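# Move the cardboard box from desk to counter

## Task

Pick up the small cardboard box that sits on the desk and set it down on this room's counter, without disturbing the stacked cartons. Only if those cartons cut off every route to the counter, place the box on top of the coffee table instead; in that case the coffee table must still be standing upright at the end. The robot must not tip over or finish leaning, and the box must stay where it was put on its own, not held there by the robot.

## Robot and tools

Robot: a Hello Robot Stretch 4 with one arm. It has an omni-wheel base, a lift that rides up a mast, an arm that telescopes forward, a three-joint wrist (yaw, pitch, roll) and a two-finger gripper. It stands about 1.6 m tall, and its base rim is no more than 0.23 m from the base origin. Now and then something may briefly nudge a loose object.

Frames: the base frame sits on the floor under the base centre, x forward, y left, z up. hand_pose, a point between the open fingertips, is reported in this frame; with all wrist joints at zero its axes line up with the base frame, but the printed position may be a little off. The odometry frame is the base frame as it was when the scene began. base_odometry counts wheel turns only, so slipping shows as travel; heading runs -3.142 to 3.142, positive left.

execute_actions: arguments are "actions" (a list holding exactly one action, or empty to just read state and images) and optional "cameras" (list from head_camera, head_left_camera, head_right_camera, wrist_camera, all; omitted, null or ["all"] gives every camera, [] gives none). An action holds "base", "joints" or both, plus optional "pace" and "contact_limits"; or it holds only "end_of_arm". Motions in one action start together and may finish at different times.
- "base": one command only, each a relative move from where the base last reported itself: {"translate_m": d} drives straight, forward positive, -2 to 2 m; {"strafe_m": d} slides sideways, left positive, -2 to 2 m; {"rotate_rad": d} spins in place, counter-clockwise positive, -3.2 to 3.2 rad.
- "joints": absolute targets keyed by name: lift_m 0 to 1.2 m; arm_m 0 to 0.55 m; wrist_yaw_rad -1.134 to 4.276 (0 ahead, positive left, 3.14 stowed backward, above 3.4 the arm may obstruct); wrist_pitch_rad -1.117 to 4.259 (0 level, 1.57 pointing down); wrist_roll_rad -1.117 to 4.259 (0 keeps fingers level, positive turns clockwise seen from behind); gripper_m -0.038 to 0.141 m, the fingertip gap, negative meaning the fingers press together. Done tolerances: lift and arm ±0.004, yaw and roll ±0.02, pitch ±0.05, gripper ±0.004. Over-range joint targets are clipped to the limit and noted; any other bad value or unknown key rejects the call with no motion.
- "pace": "slow", "default", "fast" or "max"; base top speeds 0.1/0.3/0.4/0.6 m/s and 1/2/3/4 rad/s. With the lift above 0.2 these are further reduced, down to 0.3 m/s and 1 rad/s at 1.2 m.
- "contact_limits": {"arm_m": value}, 0 (gentlest) to 0.75 (firmest), default 0.5.
- {"end_of_arm": "enable_torque"} re-powers any wrist or gripper motor that shut itself off.
Each action may run at most 15 s. Anything left out of an action may still be driving toward an earlier target without the status saying so. If a result reports a stop, the remaining execute_actions, wait and finished_scene calls in that same reply are skipped.

wait: {"seconds": 0 to 10}; commands nothing and returns state and images as an empty action would.
zoom_image: {"camera": name, "region": [x0, y0, x1, y1]} in pixels of that camera's latest full image, top-left origin, at most 504 by 504.
finished_scene: {"scene": number of the current scene}; ends it after the last command has been held, irreversible, and reports success and the next task. Sending a reply with no tool call ends everything.

Cameras: head_camera (420x560) on the mast top looking forward and down; turn the base to aim it. head_left_camera and head_right_camera (420x672 fisheyes) beside it, looking more steeply down, showing base and arm. wrist_camera (616x392) behind the fingers looking along them, fingertips near the bottom.

Result readings: base_status and joint_status give how each motion ended: "done" (for the base, wheels turned the commanded amount even if slipping), "off_target" (at rest short of target, maybe still pushing), "contact_stop_at_<key>" (hit something; that part goes slack, a slack lift can sag under load, slack wheels can drift), "limit_stop_at_<name>", "time_out", "torque_fault". "limit_stop_at_tilt" means lean past 6 degrees: lift, arm and wheels go slack and ignore commands until the lean eases. "limit_stop_at_own_body" means a joint was about to touch the robot; moving away is allowed, and lift and arm may go slack. Slack parts hold again when next commanded. on_its_own covers what the call did not command; "held at" there is the held target, not the position. lidar_m: 12 distances from the base origin, 30-degree sectors, 1st straight ahead, counter-clockwise (4th left, 7th behind, 10th right); "-" means nothing seen or closer than 0.25 m; sees from about 0.15 m up, so tabletops register, but may miss glass, thin legs and much behind. wrist_depth_mm: 7x7 grid from top left, 100 to 2000 mm, "-" unknown; robot body visible. turned_by_wheels versus turned_by_imu differing by over about 0.1 rad suggests a collision or slip, with heading error near their difference. base_tilt in degrees, forward and right positive, with a fixed bias up to about 1.5. motor_effort: percent of max, positive toward larger joint values, bracket shows peak; readings have bias and noise. Wheel efforts positive turn the base right. A level gripper carrying load shifts wrist_pitch_rad effort away from 0.

Gripping: command a gap smaller than the object; a smaller value squeezes harder and pulls the object inward by up to a third of the shortfall. Neither the gripper reading nor "done" confirms a hold; a firm squeeze at a command of 0 or above shows in gripper effort. Fingertips pressed onto a surface can jam; lift to free them.

Cautions: a wrist motor overloaded (e.g. gripper shoved into something, or over about 2 kg in a level gripper) faults and goes limp until enable_torque. Pitch below -0.2 combined with roll below -0.4 or above 4 risks self-collision. To unfold at start, send lift_m 0.4 with wrist_yaw_rad 0. Driving or turning with over 1 kg held and arm_m above 0.2 can tip the robot, especially fast; sustained pushing or pulling, a high gripper, or a high contact limit also raise tipping risk. Avoid drops, slips, slams and hard hits. The robot holds its last command while you think, and faster robot motion is preferred.

Each tool is called after "Emit:" as name(argument=value, ...), one argument or row to a line, values as JSON.

## Session

Emit:
execute_actions(
  actions=[],
)

Scene clock: 0.00 s.
base_odometry: x=+0.000 y=+0.000 heading=+0.000 (m, m, rad; odometry frame)
turned_by_wheels: +0.000 (rad since the last result)
turned_by_imu: +0.000 (rad since the last result)
base_tilt: forward=+0.6 right=-0.9 (deg)
lidar_m: 0.89 1.16 2.61 1.47 1.04 1.00 1.05 1.17 1.08 1.12 1.04 1.02
base_status: not commanded
joint_positions: lift_m=+0.290 arm_m=-0.001 wrist_yaw_rad=+3.109 wrist_pitch_rad=+0.001 wrist_roll_rad=-0.014 gripper_m=+0.057
joint_status: not commanded
motor_effort: lift_m=+21 arm_m=-1 wrist_yaw_rad=+0 wrist_pitch_rad=-7 wrist_roll_rad=-1 gripper_m=+0 wheel_0=+0 wheel_1=+1 wheel_2=+1 (%)
hand_pose: x=-0.1155 y=+0.0969 z=+0.4682 quat_wxyz=(+0.016, -0.001, -0.007, +1.000) (m; base frame)
wrist_depth_mm: - 146 1025 1499 1537 976 891 / - 120 157 1336 1308 1160 1205 / - 116 147 1464 1098 976 1229 / - 129 183 1464 1118 991 1182 / 209 1255 1756 1397 1308 1308 1229 / 223 1336 224 1255 207 1078 1205 / 226 1160 1160 148 1042 931 991
pictures: head_camera, head_left_camera, head_right_camera, wrist_camera
Images, in order (width x height): head_camera 420x560, head_left_camera 420x672, head_right_camera 420x672, wrist_camera 616x392.

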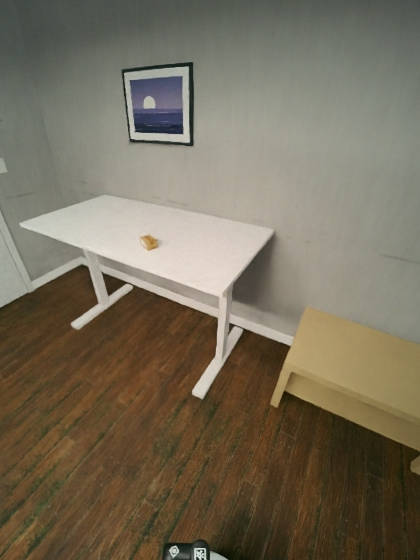

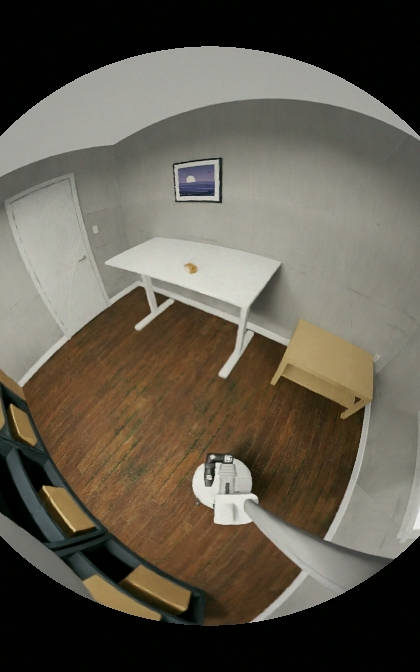

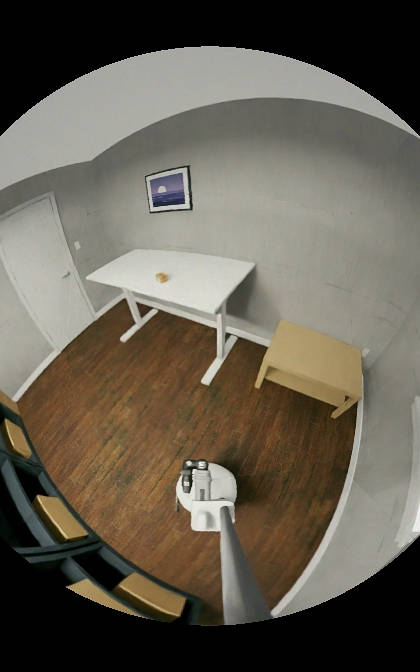

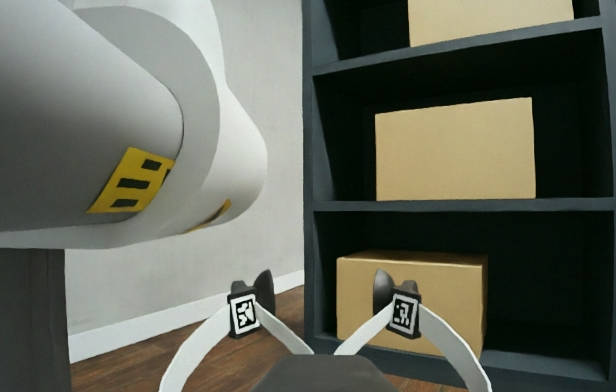

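Emit:
execute_actions(
  actions=[
    {"base":{"rotate_rad":1.6},"joints":{"lift_m":0.75},"pace":"fast"},
  ],
)

Emit:
execute_actions(
  actions=[
    {"base":{"rotate_rad":2.0},"pace":"fast"},
  ],
  cameras=["head_left_camera","head_camera"],
)

Scene clock: 2.57 s.
base_odometry: x=+0.000 y=+0.000 heading=+1.599 (m, m, rad; odometry frame)
turned_by_wheels: +1.599 (rad since the last result)
turned_by_imu: +1.613 (rad since the last result)
base_tilt: forward=+0.5 right=-1.0 (deg)
lidar_m: 1.41 1.05 1.01 1.06 1.17 1.10 1.15 1.04 1.01 0.90 1.16 2.61
base_status: done
joint_positions: lift_m=+0.750 arm_m=-0.001 wrist_yaw_rad=+3.109 wrist_pitch_rad=+0.001 wrist_roll_rad=-0.014 gripper_m=+0.057
joint_status: all done
motor_effort: lift_m=+24(26) arm_m=-1(1) wrist_yaw_rad=+0(1) wrist_pitch_rad=-4(6) wrist_roll_rad=-2(2) gripper_m=-1(2) wheel_0=-4(13) wheel_1=-3(11) wheel_2=-4(9) (%)
hand_pose: x=-0.1155 y=+0.0969 z=+0.9276 quat_wxyz=(+0.016, -0.001, -0.007, +1.000) (m; base frame)
wrist_depth_mm: - 146 891 1366 1205 1042 976 / - 121 156 1366 1205 1025 960 / - 116 147 1397 1205 1042 960 / - 129 184 1336 1205 1042 976 / 209 1756 1661 1397 1182 1042 960 / 222 1808 223 1336 208 1042 946 / 226 1229 1537 148 1182 1025 946
pictures: head_camera, head_left_camera, head_right_camera, wrist_camera
Images, in order (width x height): head_camera 420x560, head_left_camera 420x672, head_right_camera 420x672, wrist_camera 616x392.

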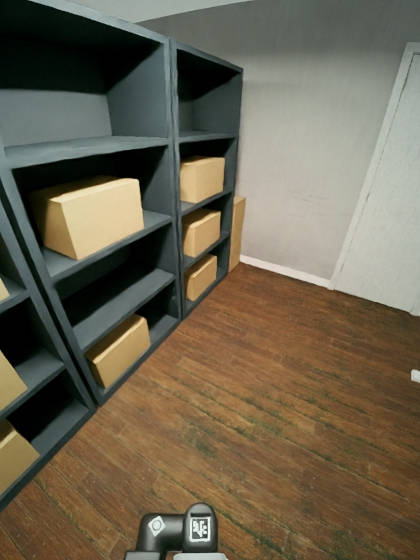

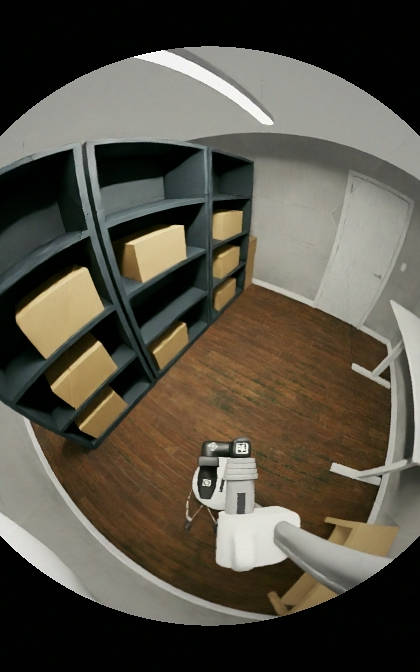

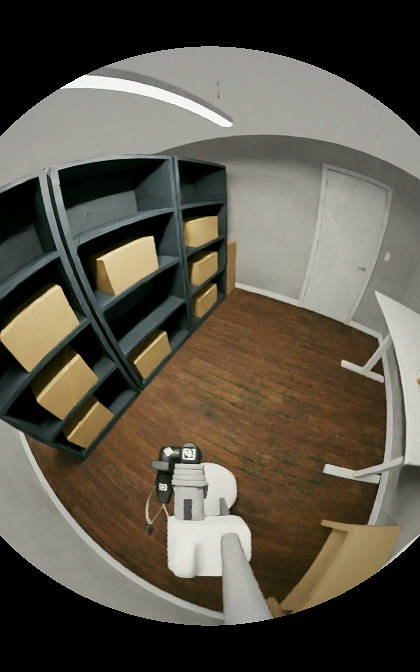

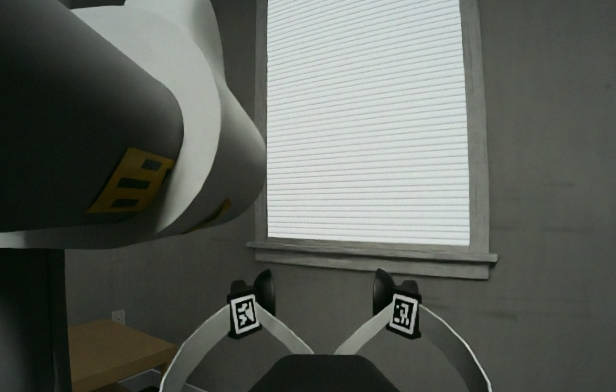

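Scene clock: 4.70 s.
base_odometry: x=+0.000 y=+0.000 heading=-2.685 (m, m, rad; odometry frame)
turned_by_wheels: +1.999 (rad since the last result)
turned_by_imu: +2.016 (rad since the last result)
base_tilt: forward=+0.5 right=-0.9 (deg)
lidar_m: 1.20 1.09 1.11 1.08 1.00 0.90 1.06 2.61 1.60 1.07 0.99 1.03
base_status: done
joint_positions: lift_m=+0.750 arm_m=-0.001 wrist_yaw_rad=+3.109 wrist_pitch_rad=+0.001 wrist_roll_rad=-0.014 gripper_m=+0.057
joint_status: not commanded
motor_effort: lift_m=+23(24) arm_m=-1(1) wrist_yaw_rad=-1(1) wrist_pitch_rad=-5(5) wrist_roll_rad=-1(3) gripper_m=-3(3) wheel_0=-6(13) wheel_1=-5(11) wheel_2=-6(13) (%)
hand_pose: x=-0.1155 y=+0.0969 z=+0.9276 quat_wxyz=(+0.016, -0.001, -0.007, +1.000) (m; base frame)
wrist_depth_mm: - 146 - - - 1618 1366 / - 120 157 - - 1661 1366 / - 116 147 - - 1618 1366 / - 129 183 - 1983 1537 1336 / 208 - - - - 1537 1366 / 223 - 222 - 207 1499 1366 / 226 - - 148 1863 1430 1366
pictures: head_camera, head_left_camera
Images, in order (width x height): head_camera 420x560, head_left_camera 420x672.

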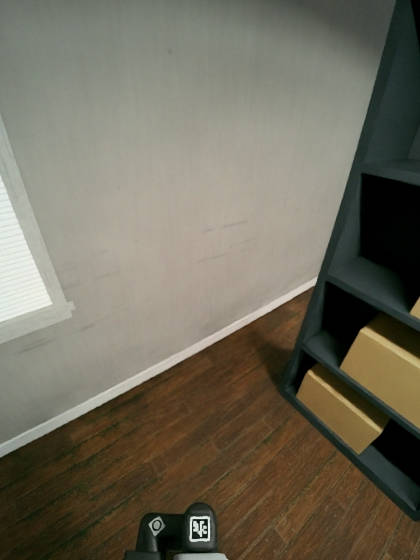

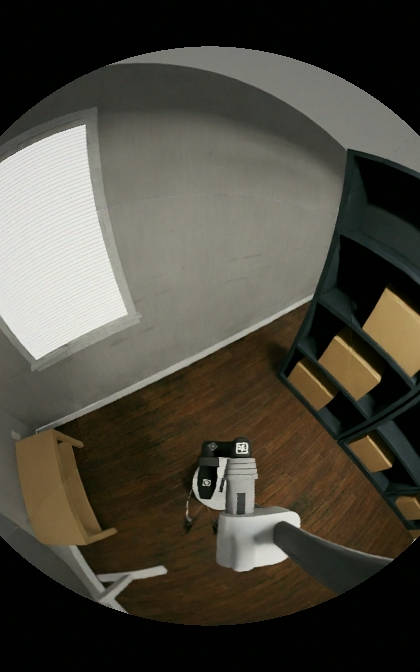

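Emit:
execute_actions(
  actions=[
    {"base":{"rotate_rad":2.95},"joints":{"lift_m":0.85,"wrist_yaw_rad":0,"wrist_pitch_rad":0.6,"gripper_m":0.13},"pace":"fast"},
  ],
  cameras=["head_camera","wrist_camera"],
)

Scene clock: 7.70 s.
base_odometry: x=+0.000 y=+0.000 heading=+0.264 (m, m, rad; odometry frame)
turned_by_wheels: +2.949 (rad since the last result)
turned_by_imu: +2.975 (rad since the last result)
base_tilt: forward=+0.5 right=-1.0 (deg)
lidar_m: 0.91 1.53 2.22 1.21 1.00 1.00 1.35 1.10 1.08 1.19 1.01 0.87
base_status: done
joint_positions: lift_m=+0.850 arm_m=-0.001 wrist_yaw_rad=+0.000 wrist_pitch_rad=+0.602 wrist_roll_rad=-0.014 gripper_m=+0.130
joint_status: all done
motor_effort: lift_m=+23(24) arm_m=-1(1) wrist_yaw_rad=-2(9) wrist_pitch_rad=-4(2) wrist_roll_rad=-2(2) gripper_m=+0(2) wheel_0=-5(14) wheel_1=-4(10) wheel_2=-4(10) (%)
hand_pose: x=+0.4078 y=-0.0874 z=+0.8647 quat_wxyz=(+0.955, -0.007, +0.296, +0.002) (m; base frame)
wrist_depth_mm: 1921 - - 1661 676 866 1025 / - - - 1921 1499 1205 1098 / - - - - 1618 1308 1160 / 1921 1921 1983 1863 1756 1430 1255 / 1537 1576 1537 1499 1430 1397 1308 / 1336 1281 216 1281 1229 216 1160 / 1138 1078 1118 149 1078 1098 917
pictures: head_camera, wrist_camera
Images, in order (width x height): head_camera 420x560, wrist_camera 616x392.

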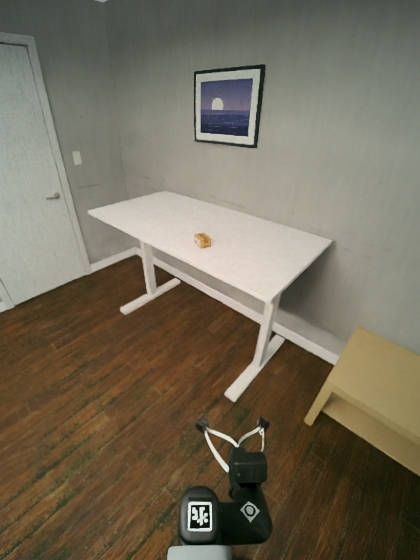

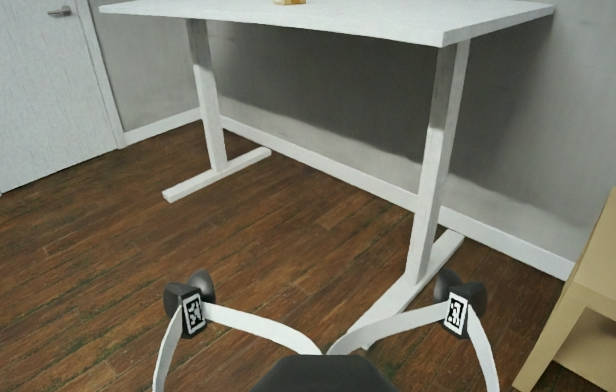

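Emit:
execute_actions(
  actions=[
    {"base":{"strafe_m":0.13},"joints":{"lift_m":1.0},"pace":"fast"},
  ],
  cameras=[],
)

Emit:
execute_actions(
  actions=[
    {"base":{"translate_m":0.4},"joints":{"arm_m":0.2},"pace":"fast"},
  ],
  cameras=["head_camera","wrist_camera"],
)

Scene clock: 9.40 s.
base_odometry: x=-0.034 y=+0.125 heading=+0.264 (m, m, rad; odometry frame)
turned_by_wheels: +0.000 (rad since the last result)
turned_by_imu: -0.001 (rad since the last result)
base_tilt: forward=+0.6 right=-1.0 (deg)
lidar_m: 1.01 1.68 2.01 1.09 0.92 0.92 1.06 1.22 1.19 1.31 1.09 0.94
base_status: done
joint_positions: lift_m=+1.000 arm_m=-0.001 wrist_yaw_rad=+0.000 wrist_pitch_rad=+0.602 wrist_roll_rad=-0.014 gripper_m=+0.130
joint_status: all done
motor_effort: lift_m=+23(25) arm_m=-1(1) wrist_yaw_rad=-2(3) wrist_pitch_rad=-4(5) wrist_roll_rad=+1(3) gripper_m=+0(1) wheel_0=-3(15) wheel_1=+3(13) wheel_2=+0(2) (%)
hand_pose: x=+0.4078 y=-0.0874 z=+1.0147 quat_wxyz=(+0.955, -0.007, +0.296, +0.002) (m; base frame)
wrist_depth_mm: 1808 - 1464 1430 1308 1205 1118 / 1863 - - 1863 878 788 1078 / - - - - 1756 1336 1229 / - - - - 1808 1499 1336 / 1808 1756 1756 1661 1756 1576 1397 / 1464 1464 217 1464 1464 217 1397 / 1308 1255 1281 149 1205 1229 1182
pictures: none
No camera images: the call's "cameras" was empty. Leave "cameras" out to get every camera's image.

Scene clock: 12.00 s.
base_odometry: x=+0.352 y=+0.230 heading=+0.264 (m, m, rad; odometry frame)
turned_by_wheels: +0.000 (rad since the last result)
turned_by_imu: -0.002 (rad since the last result)
base_tilt: forward=+0.6 right=-0.8 (deg)
lidar_m: 0.67 1.12 2.25 1.46 1.20 1.21 1.37 1.46 1.44 0.96 0.87 0.59
base_status: done
joint_positions: lift_m=+1.000 arm_m=+0.199 wrist_yaw_rad=+0.000 wrist_pitch_rad=+0.602 wrist_roll_rad=-0.014 gripper_m=+0.130
joint_status: all done
motor_effort: lift_m=+23(23) arm_m=+6(7) wrist_yaw_rad=-1(0) wrist_pitch_rad=-5(5) wrist_roll_rad=-2(1) gripper_m=+1(1) wheel_0=+5(8) wheel_1=+5(7) wheel_2=-4(14) (%)
hand_pose: x=+0.6078 y=-0.0874 z=+1.0147 quat_wxyz=(+0.955, -0.007, +0.296, +0.002) (m; base frame)
wrist_depth_mm: 1576 1808 1499 1229 1060 878 768 / 1576 878 831 809 788 788 768 / 1708 1808 574 530 504 544 539 / 1808 - 508 433 430 421 418 / 1756 1808 1708 402 349 343 340 / 1499 1464 216 1430 312 216 282 / 1281 1255 1281 149 1255 264 -
pictures: head_camera, wrist_camera
Images, in order (width x height): head_camera 420x560, wrist_camera 616x392.

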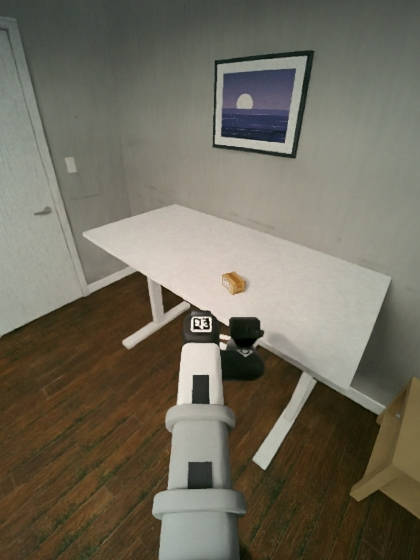

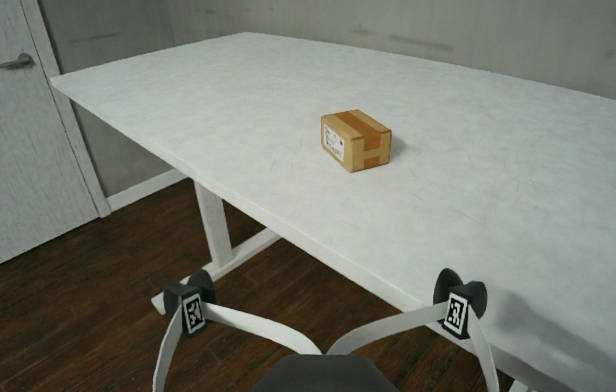

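Emit:
execute_actions(
  actions=[
    {"base":{"strafe_m":-0.12},"joints":{"arm_m":0.36,"wrist_yaw_rad":0.4,"gripper_m":0.14,"lift_m":1.02},"pace":"fast"},
  ],
  cameras=["head_camera","wrist_camera"],
)

Scene clock: 14.10 s.
base_odometry: x=+0.383 y=+0.114 heading=+0.264 (m, m, rad; odometry frame)
turned_by_wheels: +0.000 (rad since the last result)
turned_by_imu: +0.000 (rad since the last result)
base_tilt: forward=+0.8 right=-0.9 (deg)
lidar_m: 0.58 0.98 2.34 1.56 1.30 1.29 1.46 1.35 1.37 0.88 0.76 0.52
base_status: done
joint_positions: lift_m=+1.020 arm_m=+0.359 wrist_yaw_rad=+0.400 wrist_pitch_rad=+0.602 wrist_roll_rad=-0.014 gripper_m=+0.140
joint_status: all done
motor_effort: lift_m=+23(25) arm_m=+6(6) wrist_yaw_rad=-1(4) wrist_pitch_rad=-3(5) wrist_roll_rad=-2(1) gripper_m=-2(3) wheel_0=+4(12) wheel_1=-1(11) wheel_2=+0(5) (%)
hand_pose: x=+0.7830 y=+0.0121 z=+1.0347 quat_wxyz=(+0.936, -0.065, +0.289, +0.192) (m; base frame)
wrist_depth_mm: 1499 1618 1756 1808 1205 904 723 / 1576 1708 904 878 854 854 741 / 1661 1808 621 609 597 591 585 / 1808 - 496 466 462 455 452 / 1808 1808 399 379 315 370 366 / 1499 1464 218 322 315 211 304 / 1308 1281 1281 148 276 268 -
pictures: head_camera, wrist_camera
Images, in order (width x height): head_camera 420x560, wrist_camera 616x392.

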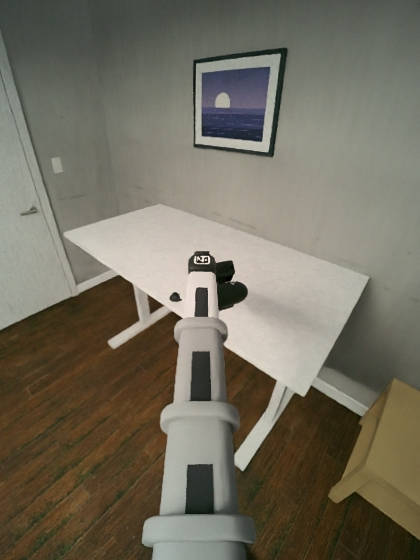

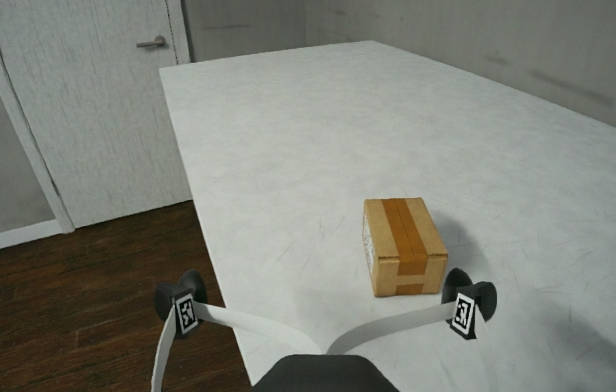

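Emit:
execute_actions(
  actions=[
    {"base":{"strafe_m":-0.03},"joints":{"arm_m":0.48,"wrist_yaw_rad":0.43}},
  ],
  cameras=["wrist_camera"],
)

Emit:
execute_actions(
  actions=[
    {"joints":{"lift_m":0.97}},
  ],
  cameras=["wrist_camera"],
)

Scene clock: 21.50 s.
base_odometry: x=+0.391 y=+0.085 heading=+0.264 (m, m, rad; odometry frame)
turned_by_wheels: +0.000 (rad since the last result)
turned_by_imu: -0.001 (rad since the last result)
base_tilt: forward=+0.7 right=-1.0 (deg)
lidar_m: 0.59 0.95 2.36 1.58 1.31 1.32 1.49 1.35 1.33 0.86 0.72 0.50
base_status: done
joint_positions: lift_m=+1.020 arm_m=+0.479 wrist_yaw_rad=+0.430 wrist_pitch_rad=+0.602 wrist_roll_rad=-0.014 gripper_m=+0.140
joint_status: all done
motor_effort: lift_m=+23(23) arm_m=+6(5) wrist_yaw_rad=-1(1) wrist_pitch_rad=-5(4) wrist_roll_rad=-1(4) gripper_m=+0(3) wheel_0=+3(12) wheel_1=-2(9) wheel_2=+0(5) (%)
hand_pose: x=+0.9025 y=+0.0197 z=+1.0347 quat_wxyz=(+0.933, -0.070, +0.288, +0.206) (m; base frame)
wrist_depth_mm: 1464 1576 1708 1756 1138 809 647 / 1499 1576 904 866 854 788 668 / 1661 732 621 603 597 591 585 / 1808 530 477 469 462 455 449 / 1808 404 384 379 377 368 364 / 1499 324 218 265 276 211 304 / 1308 285 281 148 270 267 -
pictures: wrist_camera
Images, in order (width x height): wrist_camera 616x392.

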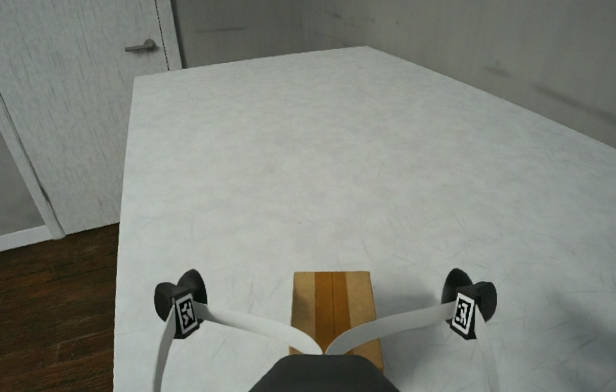

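Scene clock: 22.60 s.
base_odometry: x=+0.391 y=+0.085 heading=+0.264 (m, m, rad; odometry frame)
turned_by_wheels: +0.000 (rad since the last result)
turned_by_imu: +0.000 (rad since the last result)
base_tilt: forward=+0.5 right=-1.1 (deg)
lidar_m: 0.58 0.94 2.34 1.59 1.33 1.32 1.50 1.35 1.34 0.86 0.74 0.51
base_status: not commanded
joint_positions: lift_m=+0.970 arm_m=+0.479 wrist_yaw_rad=+0.430 wrist_pitch_rad=+0.602 wrist_roll_rad=-0.014 gripper_m=+0.140
joint_status: all done
motor_effort: lift_m=+17(21) arm_m=+6(6) wrist_yaw_rad=-1(0) wrist_pitch_rad=-6(4) wrist_roll_rad=-2(2) gripper_m=-1(1) wheel_0=+3(3) wheel_1=-2(2) wheel_2=+0(0) (%)
hand_pose: x=+0.9025 y=+0.0197 z=+0.9852 quat_wxyz=(+0.933, -0.070, +0.288, +0.206) (m; base frame)
wrist_depth_mm: 1430 1537 1708 1464 1078 809 654 / 1537 946 741 699 691 691 647 / 1661 554 504 492 488 477 473 / 1808 394 384 379 375 366 364 / 1756 314 312 244 293 300 296 / 1430 252 218 198 203 211 247 / 1255 223 226 149 213 216 -
pictures: wrist_camera
Images, in order (width x height): wrist_camera 616x392.

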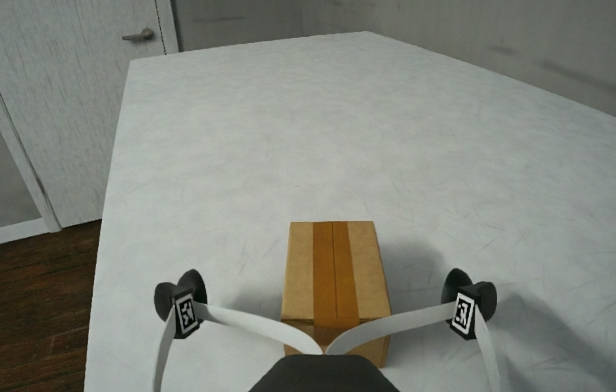

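Emit:
execute_actions(
  actions=[
    {"joints":{"gripper_m":0.01}},
  ],
  cameras=["wrist_camera"],
)

Emit:
execute_actions(
  actions=[
    {"joints":{"lift_m":1.04}},
  ],
  cameras=["wrist_camera"],
)

Scene clock: 25.07 s.
base_odometry: x=+0.391 y=+0.085 heading=+0.264 (m, m, rad; odometry frame)
turned_by_wheels: +0.000 (rad since the last result)
turned_by_imu: -0.001 (rad since the last result)
base_tilt: forward=+0.7 right=-1.1 (deg)
lidar_m: 0.58 0.95 2.36 1.58 1.32 1.32 1.51 1.35 1.34 0.85 0.74 0.49
base_status: not commanded
joint_positions: lift_m=+0.970 arm_m=+0.479 wrist_yaw_rad=+0.430 wrist_pitch_rad=+0.603 wrist_roll_rad=-0.014 gripper_m=+0.010
joint_status: all done
motor_effort: lift_m=+17(17) arm_m=+6(6) wrist_yaw_rad=-1(1) wrist_pitch_rad=-5(7) wrist_roll_rad=-1(1) gripper_m=-23(23) wheel_0=+3(3) wheel_1=-2(2) wheel_2=+0(0) (%)
hand_pose: x=+0.9024 y=+0.0196 z=+0.9850 quat_wxyz=(+0.932, -0.070, +0.288, +0.206) (m; base frame)
wrist_depth_mm: 1430 1576 1661 1430 1060 809 661 / 1576 946 723 699 683 683 640 / 1661 544 500 488 480 477 469 / 1808 389 382 375 370 368 364 / 1756 314 310 224 293 297 294 / 1430 259 193 186 186 250 246 / 1255 222 223 180 212 209 -
pictures: wrist_camera
Images, in order (width x height): wrist_camera 616x392.

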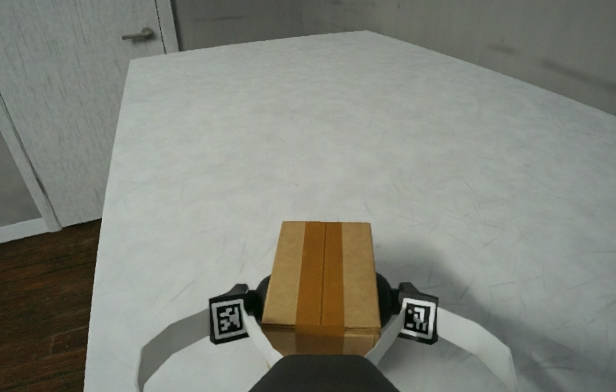

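Scene clock: 26.33 s.
base_odometry: x=+0.391 y=+0.085 heading=+0.264 (m, m, rad; odometry frame)
turned_by_wheels: +0.000 (rad since the last result)
turned_by_imu: +0.000 (rad since the last result)
base_tilt: forward=+0.7 right=-0.8 (deg)
lidar_m: 0.57 0.94 2.34 1.59 1.32 1.33 1.49 1.34 1.33 0.85 0.73 0.51
base_status: not commanded
joint_positions: lift_m=+1.040 arm_m=+0.479 wrist_yaw_rad=+0.430 wrist_pitch_rad=+0.603 wrist_roll_rad=-0.014 gripper_m=+0.010
joint_status: all done
motor_effort: lift_m=+24(25) arm_m=+6(6) wrist_yaw_rad=-1(1) wrist_pitch_rad=-7(8) wrist_roll_rad=-1(2) gripper_m=-22(22) wheel_0=+3(3) wheel_1=-2(2) wheel_2=+0(0) (%)
hand_pose: x=+0.9023 y=+0.0196 z=+1.0544 quat_wxyz=(+0.932, -0.070, +0.289, +0.206) (m; base frame)
wrist_depth_mm: 1464 1576 1708 1808 1118 798 647 / 1537 1661 960 917 904 809 676 / 1661 768 661 654 640 634 627 / 1808 569 512 500 496 492 484 / 1808 452 415 224 389 397 392 / 1537 373 193 186 186 332 329 / 1336 303 296 180 281 278 289
pictures: wrist_camera
Images, in order (width x height): wrist_camera 616x392.

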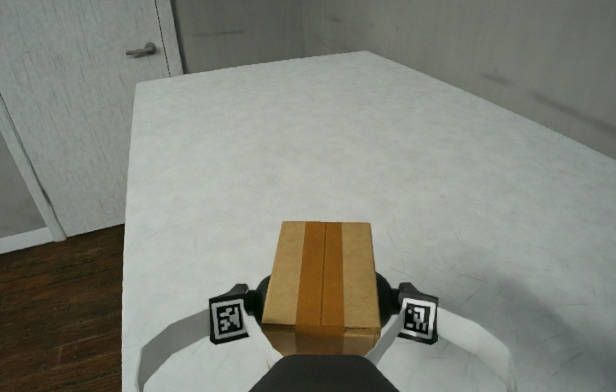

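Emit:
execute_actions(
  actions=[
    {"base":{"translate_m":-0.45},"joints":{"arm_m":0,"wrist_yaw_rad":0.3},"pace":"fast"},
  ],
  cameras=[],
)

Emit:
execute_actions(
  actions=[
    {"base":{"rotate_rad":2.4},"pace":"fast"},
  ],
  cameras=[],
)

Emit:
execute_actions(
  actions=[
    {"base":{"strafe_m":0.65},"pace":"fast"},
  ],
  cameras=["head_camera","head_left_camera"],
)

Scene clock: 29.63 s.
base_odometry: x=-0.043 y=-0.032 heading=+0.264 (m, m, rad; odometry frame)
turned_by_wheels: +0.000 (rad since the last result)
turned_by_imu: +0.000 (rad since the last result)
base_tilt: forward=+0.7 right=-1.0 (deg)
lidar_m: 0.94 1.56 2.18 1.19 0.99 0.98 1.29 1.08 1.02 1.18 1.03 0.94
base_status: done
joint_positions: lift_m=+1.040 arm_m=+0.001 wrist_yaw_rad=+0.300 wrist_pitch_rad=+0.603 wrist_roll_rad=-0.014 gripper_m=+0.010
joint_status: all done
motor_effort: lift_m=+24(24) arm_m=-6(8) wrist_yaw_rad=+0(7) wrist_pitch_rad=-9(8) wrist_roll_rad=-2(3) gripper_m=-24(21) wheel_0=-4(11) wheel_1=-2(9) wheel_2=+4(14) (%)
hand_pose: x=+0.4247 y=-0.0133 z=+1.0543 quat_wxyz=(+0.944, -0.051, +0.293, +0.145) (m; base frame)
wrist_depth_mm: 1921 - - 1576 1537 1366 1160 / - - - - 991 917 917 / - - - - - 723 654 / - - - - - 1661 976 / 1863 1808 1863 224 1708 1661 1397 / 1576 1537 193 187 185 1366 1366 / 1336 1308 1336 180 1205 1229 1255
pictures: none
No camera images: the call's "cameras" was empty. Leave "cameras" out to get every camera's image.

Scene clock: 32.53 s.
base_odometry: x=-0.043 y=-0.032 heading=+2.663 (m, m, rad; odometry frame)
turned_by_wheels: +2.399 (rad since the last result)
turned_by_imu: +2.420 (rad since the last result)
base_tilt: forward=+0.7 right=-0.9 (deg)
lidar_m: 0.98 1.02 1.13 1.04 1.09 1.09 1.04 0.92 1.16 2.65 1.44 1.03
base_status: done
joint_positions: lift_m=+1.040 arm_m=+0.001 wrist_yaw_rad=+0.300 wrist_pitch_rad=+0.603 wrist_roll_rad=-0.014 gripper_m=+0.010
joint_status: not commanded
motor_effort: lift_m=+23(24) arm_m=-6(5) wrist_yaw_rad=-1(0) wrist_pitch_rad=-9(8) wrist_roll_rad=-2(2) gripper_m=-21(21) wheel_0=-5(11) wheel_1=-4(9) wheel_2=-5(7) (%)
hand_pose: x=+0.4247 y=-0.0133 z=+1.0544 quat_wxyz=(+0.944, -0.051, +0.293, +0.145) (m; base frame)
wrist_depth_mm: 1098 1366 866 1118 654 609 580 / 1098 1430 866 820 707 654 615 / 1138 1499 1042 1255 976 960 788 / 1160 1537 1182 946 854 820 854 / 1229 1537 1661 224 904 931 820 / 1229 1464 193 186 186 960 866 / 1255 1308 1281 181 1160 1008 960
pictures: none
No camera images: the call's "cameras" was empty. Leave "cameras" out to get every camera's image.

Scene clock: 35.73 s.
base_odometry: x=-0.342 y=-0.609 heading=+2.663 (m, m, rad; odometry frame)
turned_by_wheels: +0.000 (rad since the last result)
turned_by_imu: -0.001 (rad since the last result)
base_tilt: forward=+0.5 right=-1.1 (deg)
lidar_m: 0.99 0.63 0.46 0.39 0.41 0.56 1.05 1.08 1.37 3.29 1.42 1.01
base_status: done
joint_positions: lift_m=+1.040 arm_m=+0.001 wrist_yaw_rad=+0.300 wrist_pitch_rad=+0.603 wrist_roll_rad=-0.014 gripper_m=+0.010
joint_status: not commanded
motor_effort: lift_m=+23(24) arm_m=-6(5) wrist_yaw_rad=-1(0) wrist_pitch_rad=-8(7) wrist_roll_rad=-3(3) gripper_m=-19(22) wheel_0=-3(12) wheel_1=+2(13) wheel_2=+0(4) (%)
hand_pose: x=+0.4247 y=-0.0133 z=+1.0544 quat_wxyz=(+0.944, -0.051, +0.293, +0.145) (m; base frame)
wrist_depth_mm: 484 609 866 1430 - 878 917 / 492 627 904 1537 - 788 798 / 500 647 946 1661 - 904 904 / 517 676 991 1863 - 1098 917 / 525 691 1042 223 1708 976 866 / 539 707 193 187 186 904 854 / 554 654 1078 180 1118 976 946
pictures: head_camera, head_left_camera
Images, in order (width x height): head_camera 420x560, head_left_camera 420x672.

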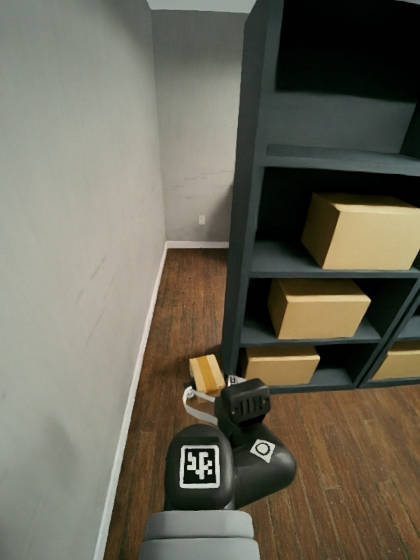

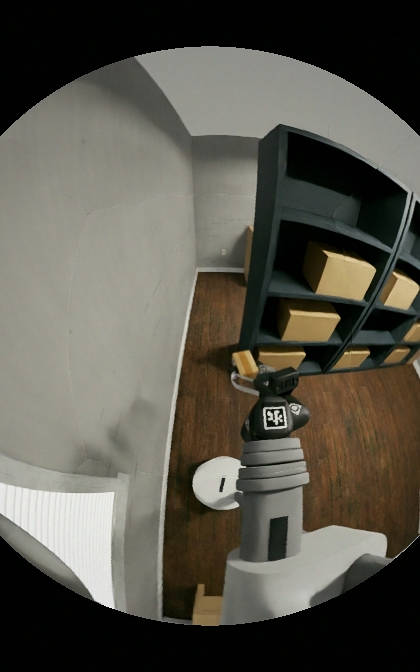

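Emit:
execute_actions(
  actions=[
    {"base":{"translate_m":0.35},"joints":{"wrist_yaw_rad":0.4},"pace":"fast"},
  ],
  cameras=[],
)

Emit:
execute_actions(
  actions=[
    {"base":{"strafe_m":0.15}},
  ],
  cameras=["head_camera","head_left_camera","head_right_camera"],
)

Scene clock: 38.83 s.
base_odometry: x=-0.653 y=-0.448 heading=+2.663 (m, m, rad; odometry frame)
turned_by_wheels: +0.000 (rad since the last result)
turned_by_imu: -0.002 (rad since the last result)
base_tilt: forward=+0.6 right=-1.0 (deg)
lidar_m: 0.64 0.65 0.45 0.43 0.46 0.58 1.38 1.44 1.71 2.62 0.89 0.64
base_status: done
joint_positions: lift_m=+1.040 arm_m=+0.001 wrist_yaw_rad=+0.400 wrist_pitch_rad=+0.603 wrist_roll_rad=-0.014 gripper_m=+0.010
joint_status: all done
motor_effort: lift_m=+23(23) arm_m=-5(6) wrist_yaw_rad=-1(5) wrist_pitch_rad=-6(9) wrist_roll_rad=-2(3) gripper_m=-21(21) wheel_0=+4(10) wheel_1=+2(10) wheel_2=-1(15) (%)
hand_pose: x=+0.4248 y=+0.0120 z=+1.0544 quat_wxyz=(+0.935, -0.066, +0.290, +0.192) (m; base frame)
wrist_depth_mm: 445 544 741 1118 - - 603 / 455 569 778 1205 - - 544 / 469 597 820 1308 - - 462 / 488 615 866 1366 - - 436 / 500 640 917 224 1808 1661 397 / 521 661 193 187 185 585 404 / 535 627 991 180 1229 459 699
pictures: none
No camera images: the call's "cameras" was empty. Leave "cameras" out to get every camera's image.

Scene clock: 40.57 s.
base_odometry: x=-0.722 y=-0.581 heading=+2.663 (m, m, rad; odometry frame)
turned_by_wheels: +0.000 (rad since the last result)
turned_by_imu: -0.001 (rad since the last result)
base_tilt: forward=+0.7 right=-1.0 (deg)
lidar_m: 1.23 0.43 0.29 0.27 0.30 0.42 0.96 1.43 1.71 2.63 0.91 0.71
base_status: done
joint_positions: lift_m=+1.040 arm_m=+0.001 wrist_yaw_rad=+0.400 wrist_pitch_rad=+0.603 wrist_roll_rad=-0.014 gripper_m=+0.010
joint_status: not commanded
motor_effort: lift_m=+23(23) arm_m=-5(5) wrist_yaw_rad=-1(2) wrist_pitch_rad=-8(8) wrist_roll_rad=-1(2) gripper_m=-24(22) wheel_0=-2(10) wheel_1=+1(12) wheel_2=+0(4) (%)
hand_pose: x=+0.4248 y=+0.0120 z=+1.0544 quat_wxyz=(+0.935, -0.066, +0.290, +0.192) (m; base frame)
wrist_depth_mm: 310 384 521 788 1618 - 1863 / 320 399 544 842 1863 - - / 329 413 574 917 - - 1808 / 340 430 609 976 - - 1921 / 349 449 640 224 1708 1756 831 / 362 462 193 187 186 1464 732 / 373 436 691 181 1229 904 676
pictures: head_camera, head_left_camera, head_right_camera
Images, in order (width x height): head_camera 420x560, head_left_camera 420x672, head_right_camera 420x672.

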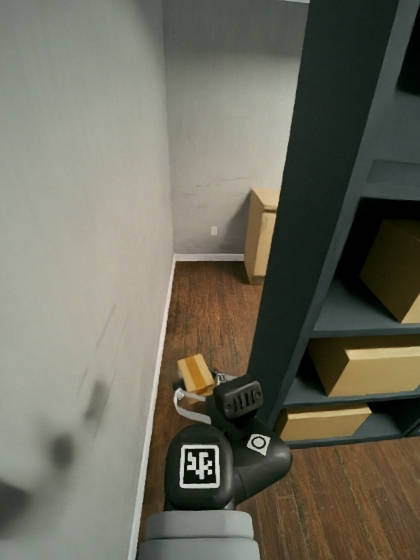

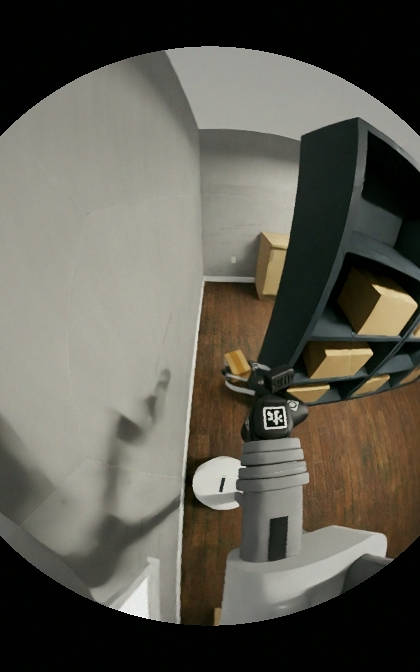

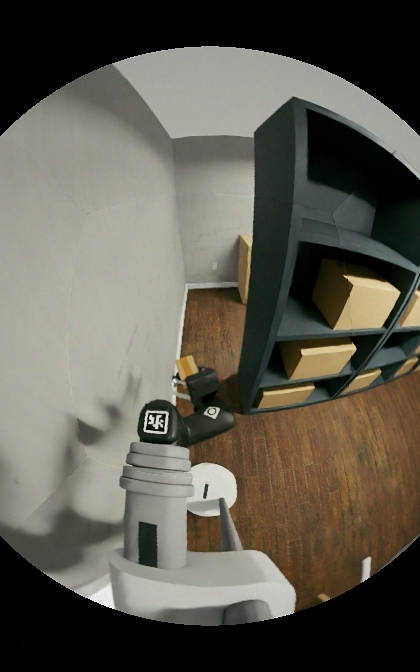

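Emit:
execute_actions(
  actions=[
    {"base":{"translate_m":0.45}},
  ],
  cameras=["head_left_camera","head_right_camera"],
)

Scene clock: 43.77 s.
base_odometry: x=-1.121 y=-0.375 heading=+2.664 (m, m, rad; odometry frame)
turned_by_wheels: +0.000 (rad since the last result)
turned_by_imu: -0.002 (rad since the last result)
base_tilt: forward=+0.5 right=-0.9 (deg)
lidar_m: 1.28 0.45 0.31 0.29 0.30 0.42 0.97 1.92 2.37 0.76 0.36 0.45
base_status: done
joint_positions: lift_m=+1.040 arm_m=+0.001 wrist_yaw_rad=+0.400 wrist_pitch_rad=+0.603 wrist_roll_rad=-0.014 gripper_m=+0.010
joint_status: not commanded
motor_effort: lift_m=+23(23) arm_m=-5(5) wrist_yaw_rad=-1(2) wrist_pitch_rad=-8(10) wrist_roll_rad=-1(2) gripper_m=-20(22) wheel_0=+5(10) wheel_1=+5(8) wheel_2=-4(16) (%)
hand_pose: x=+0.4248 y=+0.0120 z=+1.0544 quat_wxyz=(+0.935, -0.066, +0.290, +0.192) (m; base frame)
wrist_depth_mm: 319 394 530 809 1661 1708 1618 / 327 410 554 866 1863 1808 1661 / 336 424 591 917 - 1983 1756 / 349 442 627 1025 - - 1708 / 362 462 661 224 1708 1756 1576 / 370 473 193 187 186 1499 1397 / 382 449 707 180 1255 1255 1255
pictures: head_left_camera, head_right_camera
Images, in order (width x height): head_left_camera 420x672, head_right_camera 420x672.

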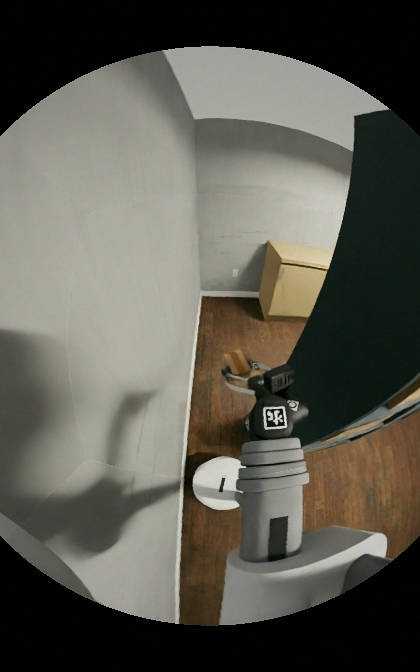

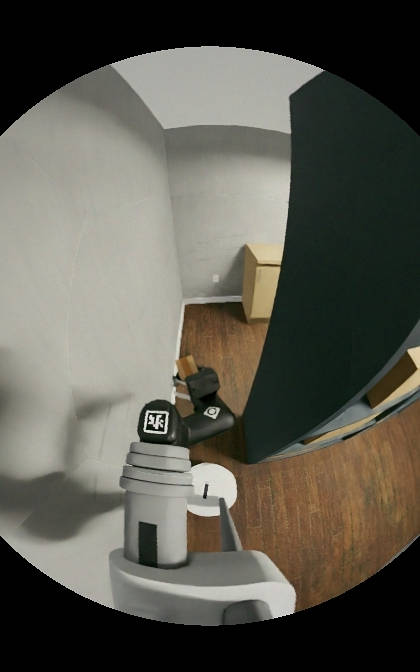

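Emit:
execute_actions(
  actions=[
    {"base":{"translate_m":0.85},"pace":"fast"},
  ],
  cameras=[],
)

Emit:
execute_actions(
  actions=[
    {"base":{"rotate_rad":-0.6},"joints":{"wrist_yaw_rad":0,"lift_m":1.1},"pace":"fast"},
  ],
)

Scene clock: 47.90 s.
base_odometry: x=-1.876 y=+0.016 heading=+2.664 (m, m, rad; odometry frame)
turned_by_wheels: +0.000 (rad since the last result)
turned_by_imu: -0.003 (rad since the last result)
base_tilt: forward=+0.6 right=-0.9 (deg)
lidar_m: 1.37 0.48 0.33 0.30 0.30 0.46 1.15 0.45 0.36 0.77 1.27 1.05
base_status: done
joint_positions: lift_m=+1.040 arm_m=+0.001 wrist_yaw_rad=+0.400 wrist_pitch_rad=+0.603 wrist_roll_rad=-0.014 gripper_m=+0.010
joint_status: not commanded
motor_effort: lift_m=+23(23) arm_m=-5(5) wrist_yaw_rad=-2(1) wrist_pitch_rad=-8(9) wrist_roll_rad=-1(1) gripper_m=-22(22) wheel_0=+4(12) wheel_1=+2(9) wheel_2=-4(13) (%)
hand_pose: x=+0.4248 y=+0.0120 z=+1.0544 quat_wxyz=(+0.935, -0.066, +0.290, +0.192) (m; base frame)
wrist_depth_mm: 338 413 559 854 1118 1008 931 / 343 430 597 917 1205 1060 991 / 355 449 627 991 1281 1160 1060 / 366 466 661 1078 1397 1281 1160 / 377 488 683 224 1499 1397 1281 / 387 496 194 187 186 1430 1281 / 404 473 741 180 1205 1205 1205
pictures: none
No camera images: the call's "cameras" was empty. Leave "cameras" out to get every camera's image.

Scene clock: 49.47 s.
base_odometry: x=-1.876 y=+0.016 heading=+2.065 (m, m, rad; odometry frame)
turned_by_wheels: -0.599 (rad since the last result)
turned_by_imu: -0.605 (rad since the last result)
base_tilt: forward=+0.5 right=-0.8 (deg)
lidar_m: 1.04 1.48 0.49 0.34 0.30 0.32 0.41 0.93 0.49 0.37 0.60 1.39
base_status: done
joint_positions: lift_m=+1.100 arm_m=+0.001 wrist_yaw_rad=+0.000 wrist_pitch_rad=+0.603 wrist_roll_rad=-0.014 gripper_m=+0.010
joint_status: all done
motor_effort: lift_m=+24(25) arm_m=-5(5) wrist_yaw_rad=+0(7) wrist_pitch_rad=-9(7) wrist_roll_rad=+0(3) gripper_m=-23(21) wheel_0=+6(7) wheel_1=+4(9) wheel_2=+4(5) (%)
hand_pose: x=+0.4095 y=-0.0874 z=+1.1144 quat_wxyz=(+0.955, -0.007, +0.297, +0.002) (m; base frame)
wrist_depth_mm: 1008 1118 1281 1430 1708 1983 - / 1042 1182 1308 1308 1255 1336 1661 / 1138 1281 1098 976 1160 1464 - / 1182 1336 1366 1042 1281 1708 - / 1255 1499 1618 223 1499 1808 1808 / 1366 1537 193 187 185 1576 1499 / 1366 1366 1366 180 1281 1281 1336
pictures: head_camera, head_left_camera, head_right_camera, wrist_camera
Images, in order (width x height): head_camera 420x560, head_left_camera 420x672, head_right_camera 420x672, wrist_camera 616x392.

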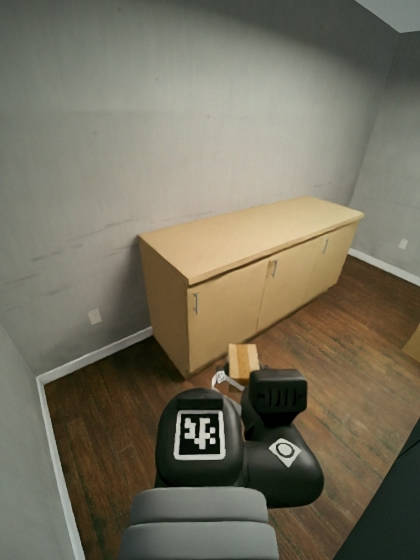

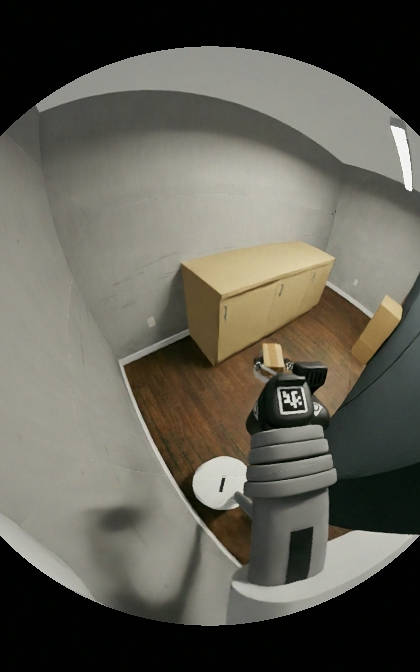

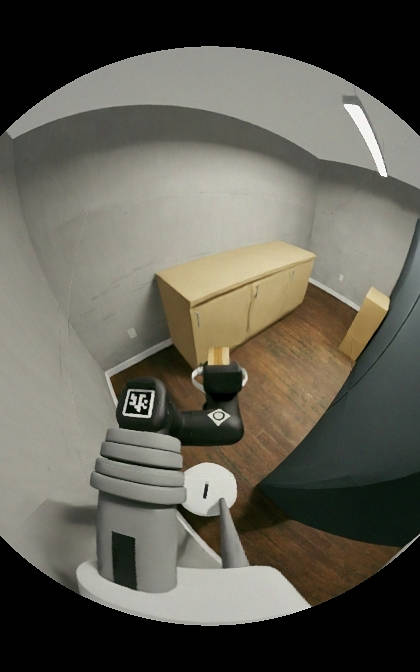

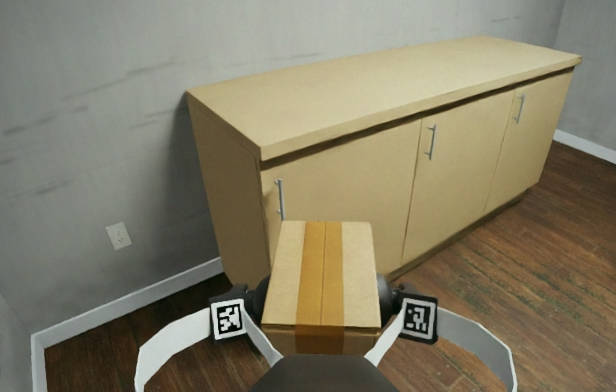

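Emit:
execute_actions(
  actions=[
    {"base":{"translate_m":0.55},"joints":{"arm_m":0.45},"pace":"fast"},
  ],
  cameras=["head_camera","wrist_camera"],
)

Scene clock: 52.83 s.
base_odometry: x=-2.137 y=+0.500 heading=+2.066 (m, m, rad; odometry frame)
turned_by_wheels: +0.000 (rad since the last result)
turned_by_imu: -0.002 (rad since the last result)
base_tilt: forward=+0.6 right=-0.9 (deg)
lidar_m: 0.50 0.68 0.99 0.68 0.63 0.65 0.82 0.64 0.67 0.87 1.85 0.69
base_status: done
joint_positions: lift_m=+1.100 arm_m=+0.449 wrist_yaw_rad=+0.000 wrist_pitch_rad=+0.603 wrist_roll_rad=-0.014 gripper_m=+0.010
joint_status: all done
motor_effort: lift_m=+24(24) arm_m=+5(6) wrist_yaw_rad=+0(2) wrist_pitch_rad=-8(9) wrist_roll_rad=-1(2) gripper_m=-21(20) wheel_0=+4(13) wheel_1=+3(9) wheel_2=-2(14) (%)
hand_pose: x=+0.8576 y=-0.0874 z=+1.1144 quat_wxyz=(+0.955, -0.007, +0.297, +0.002) (m; base frame)
wrist_depth_mm: 402 442 504 580 683 842 1042 / 421 469 539 627 750 917 1118 / 445 504 580 683 788 854 842 / 477 539 627 676 668 661 647 / 508 539 564 224 525 539 530 / 469 473 193 187 186 452 449 / 413 402 404 180 384 379 392
pictures: head_camera, wrist_camera
Images, in order (width x height): head_camera 420x560, wrist_camera 616x392.

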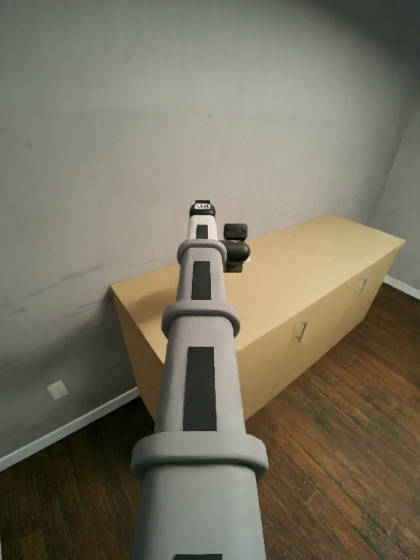

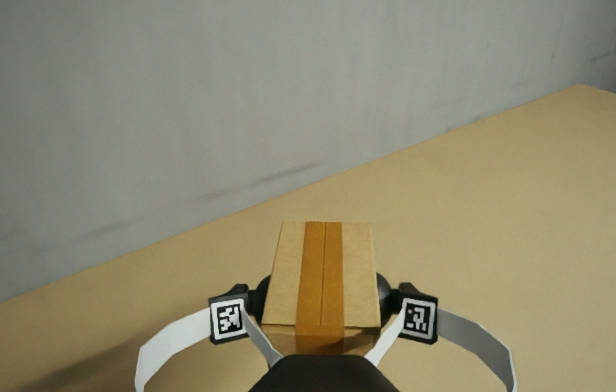

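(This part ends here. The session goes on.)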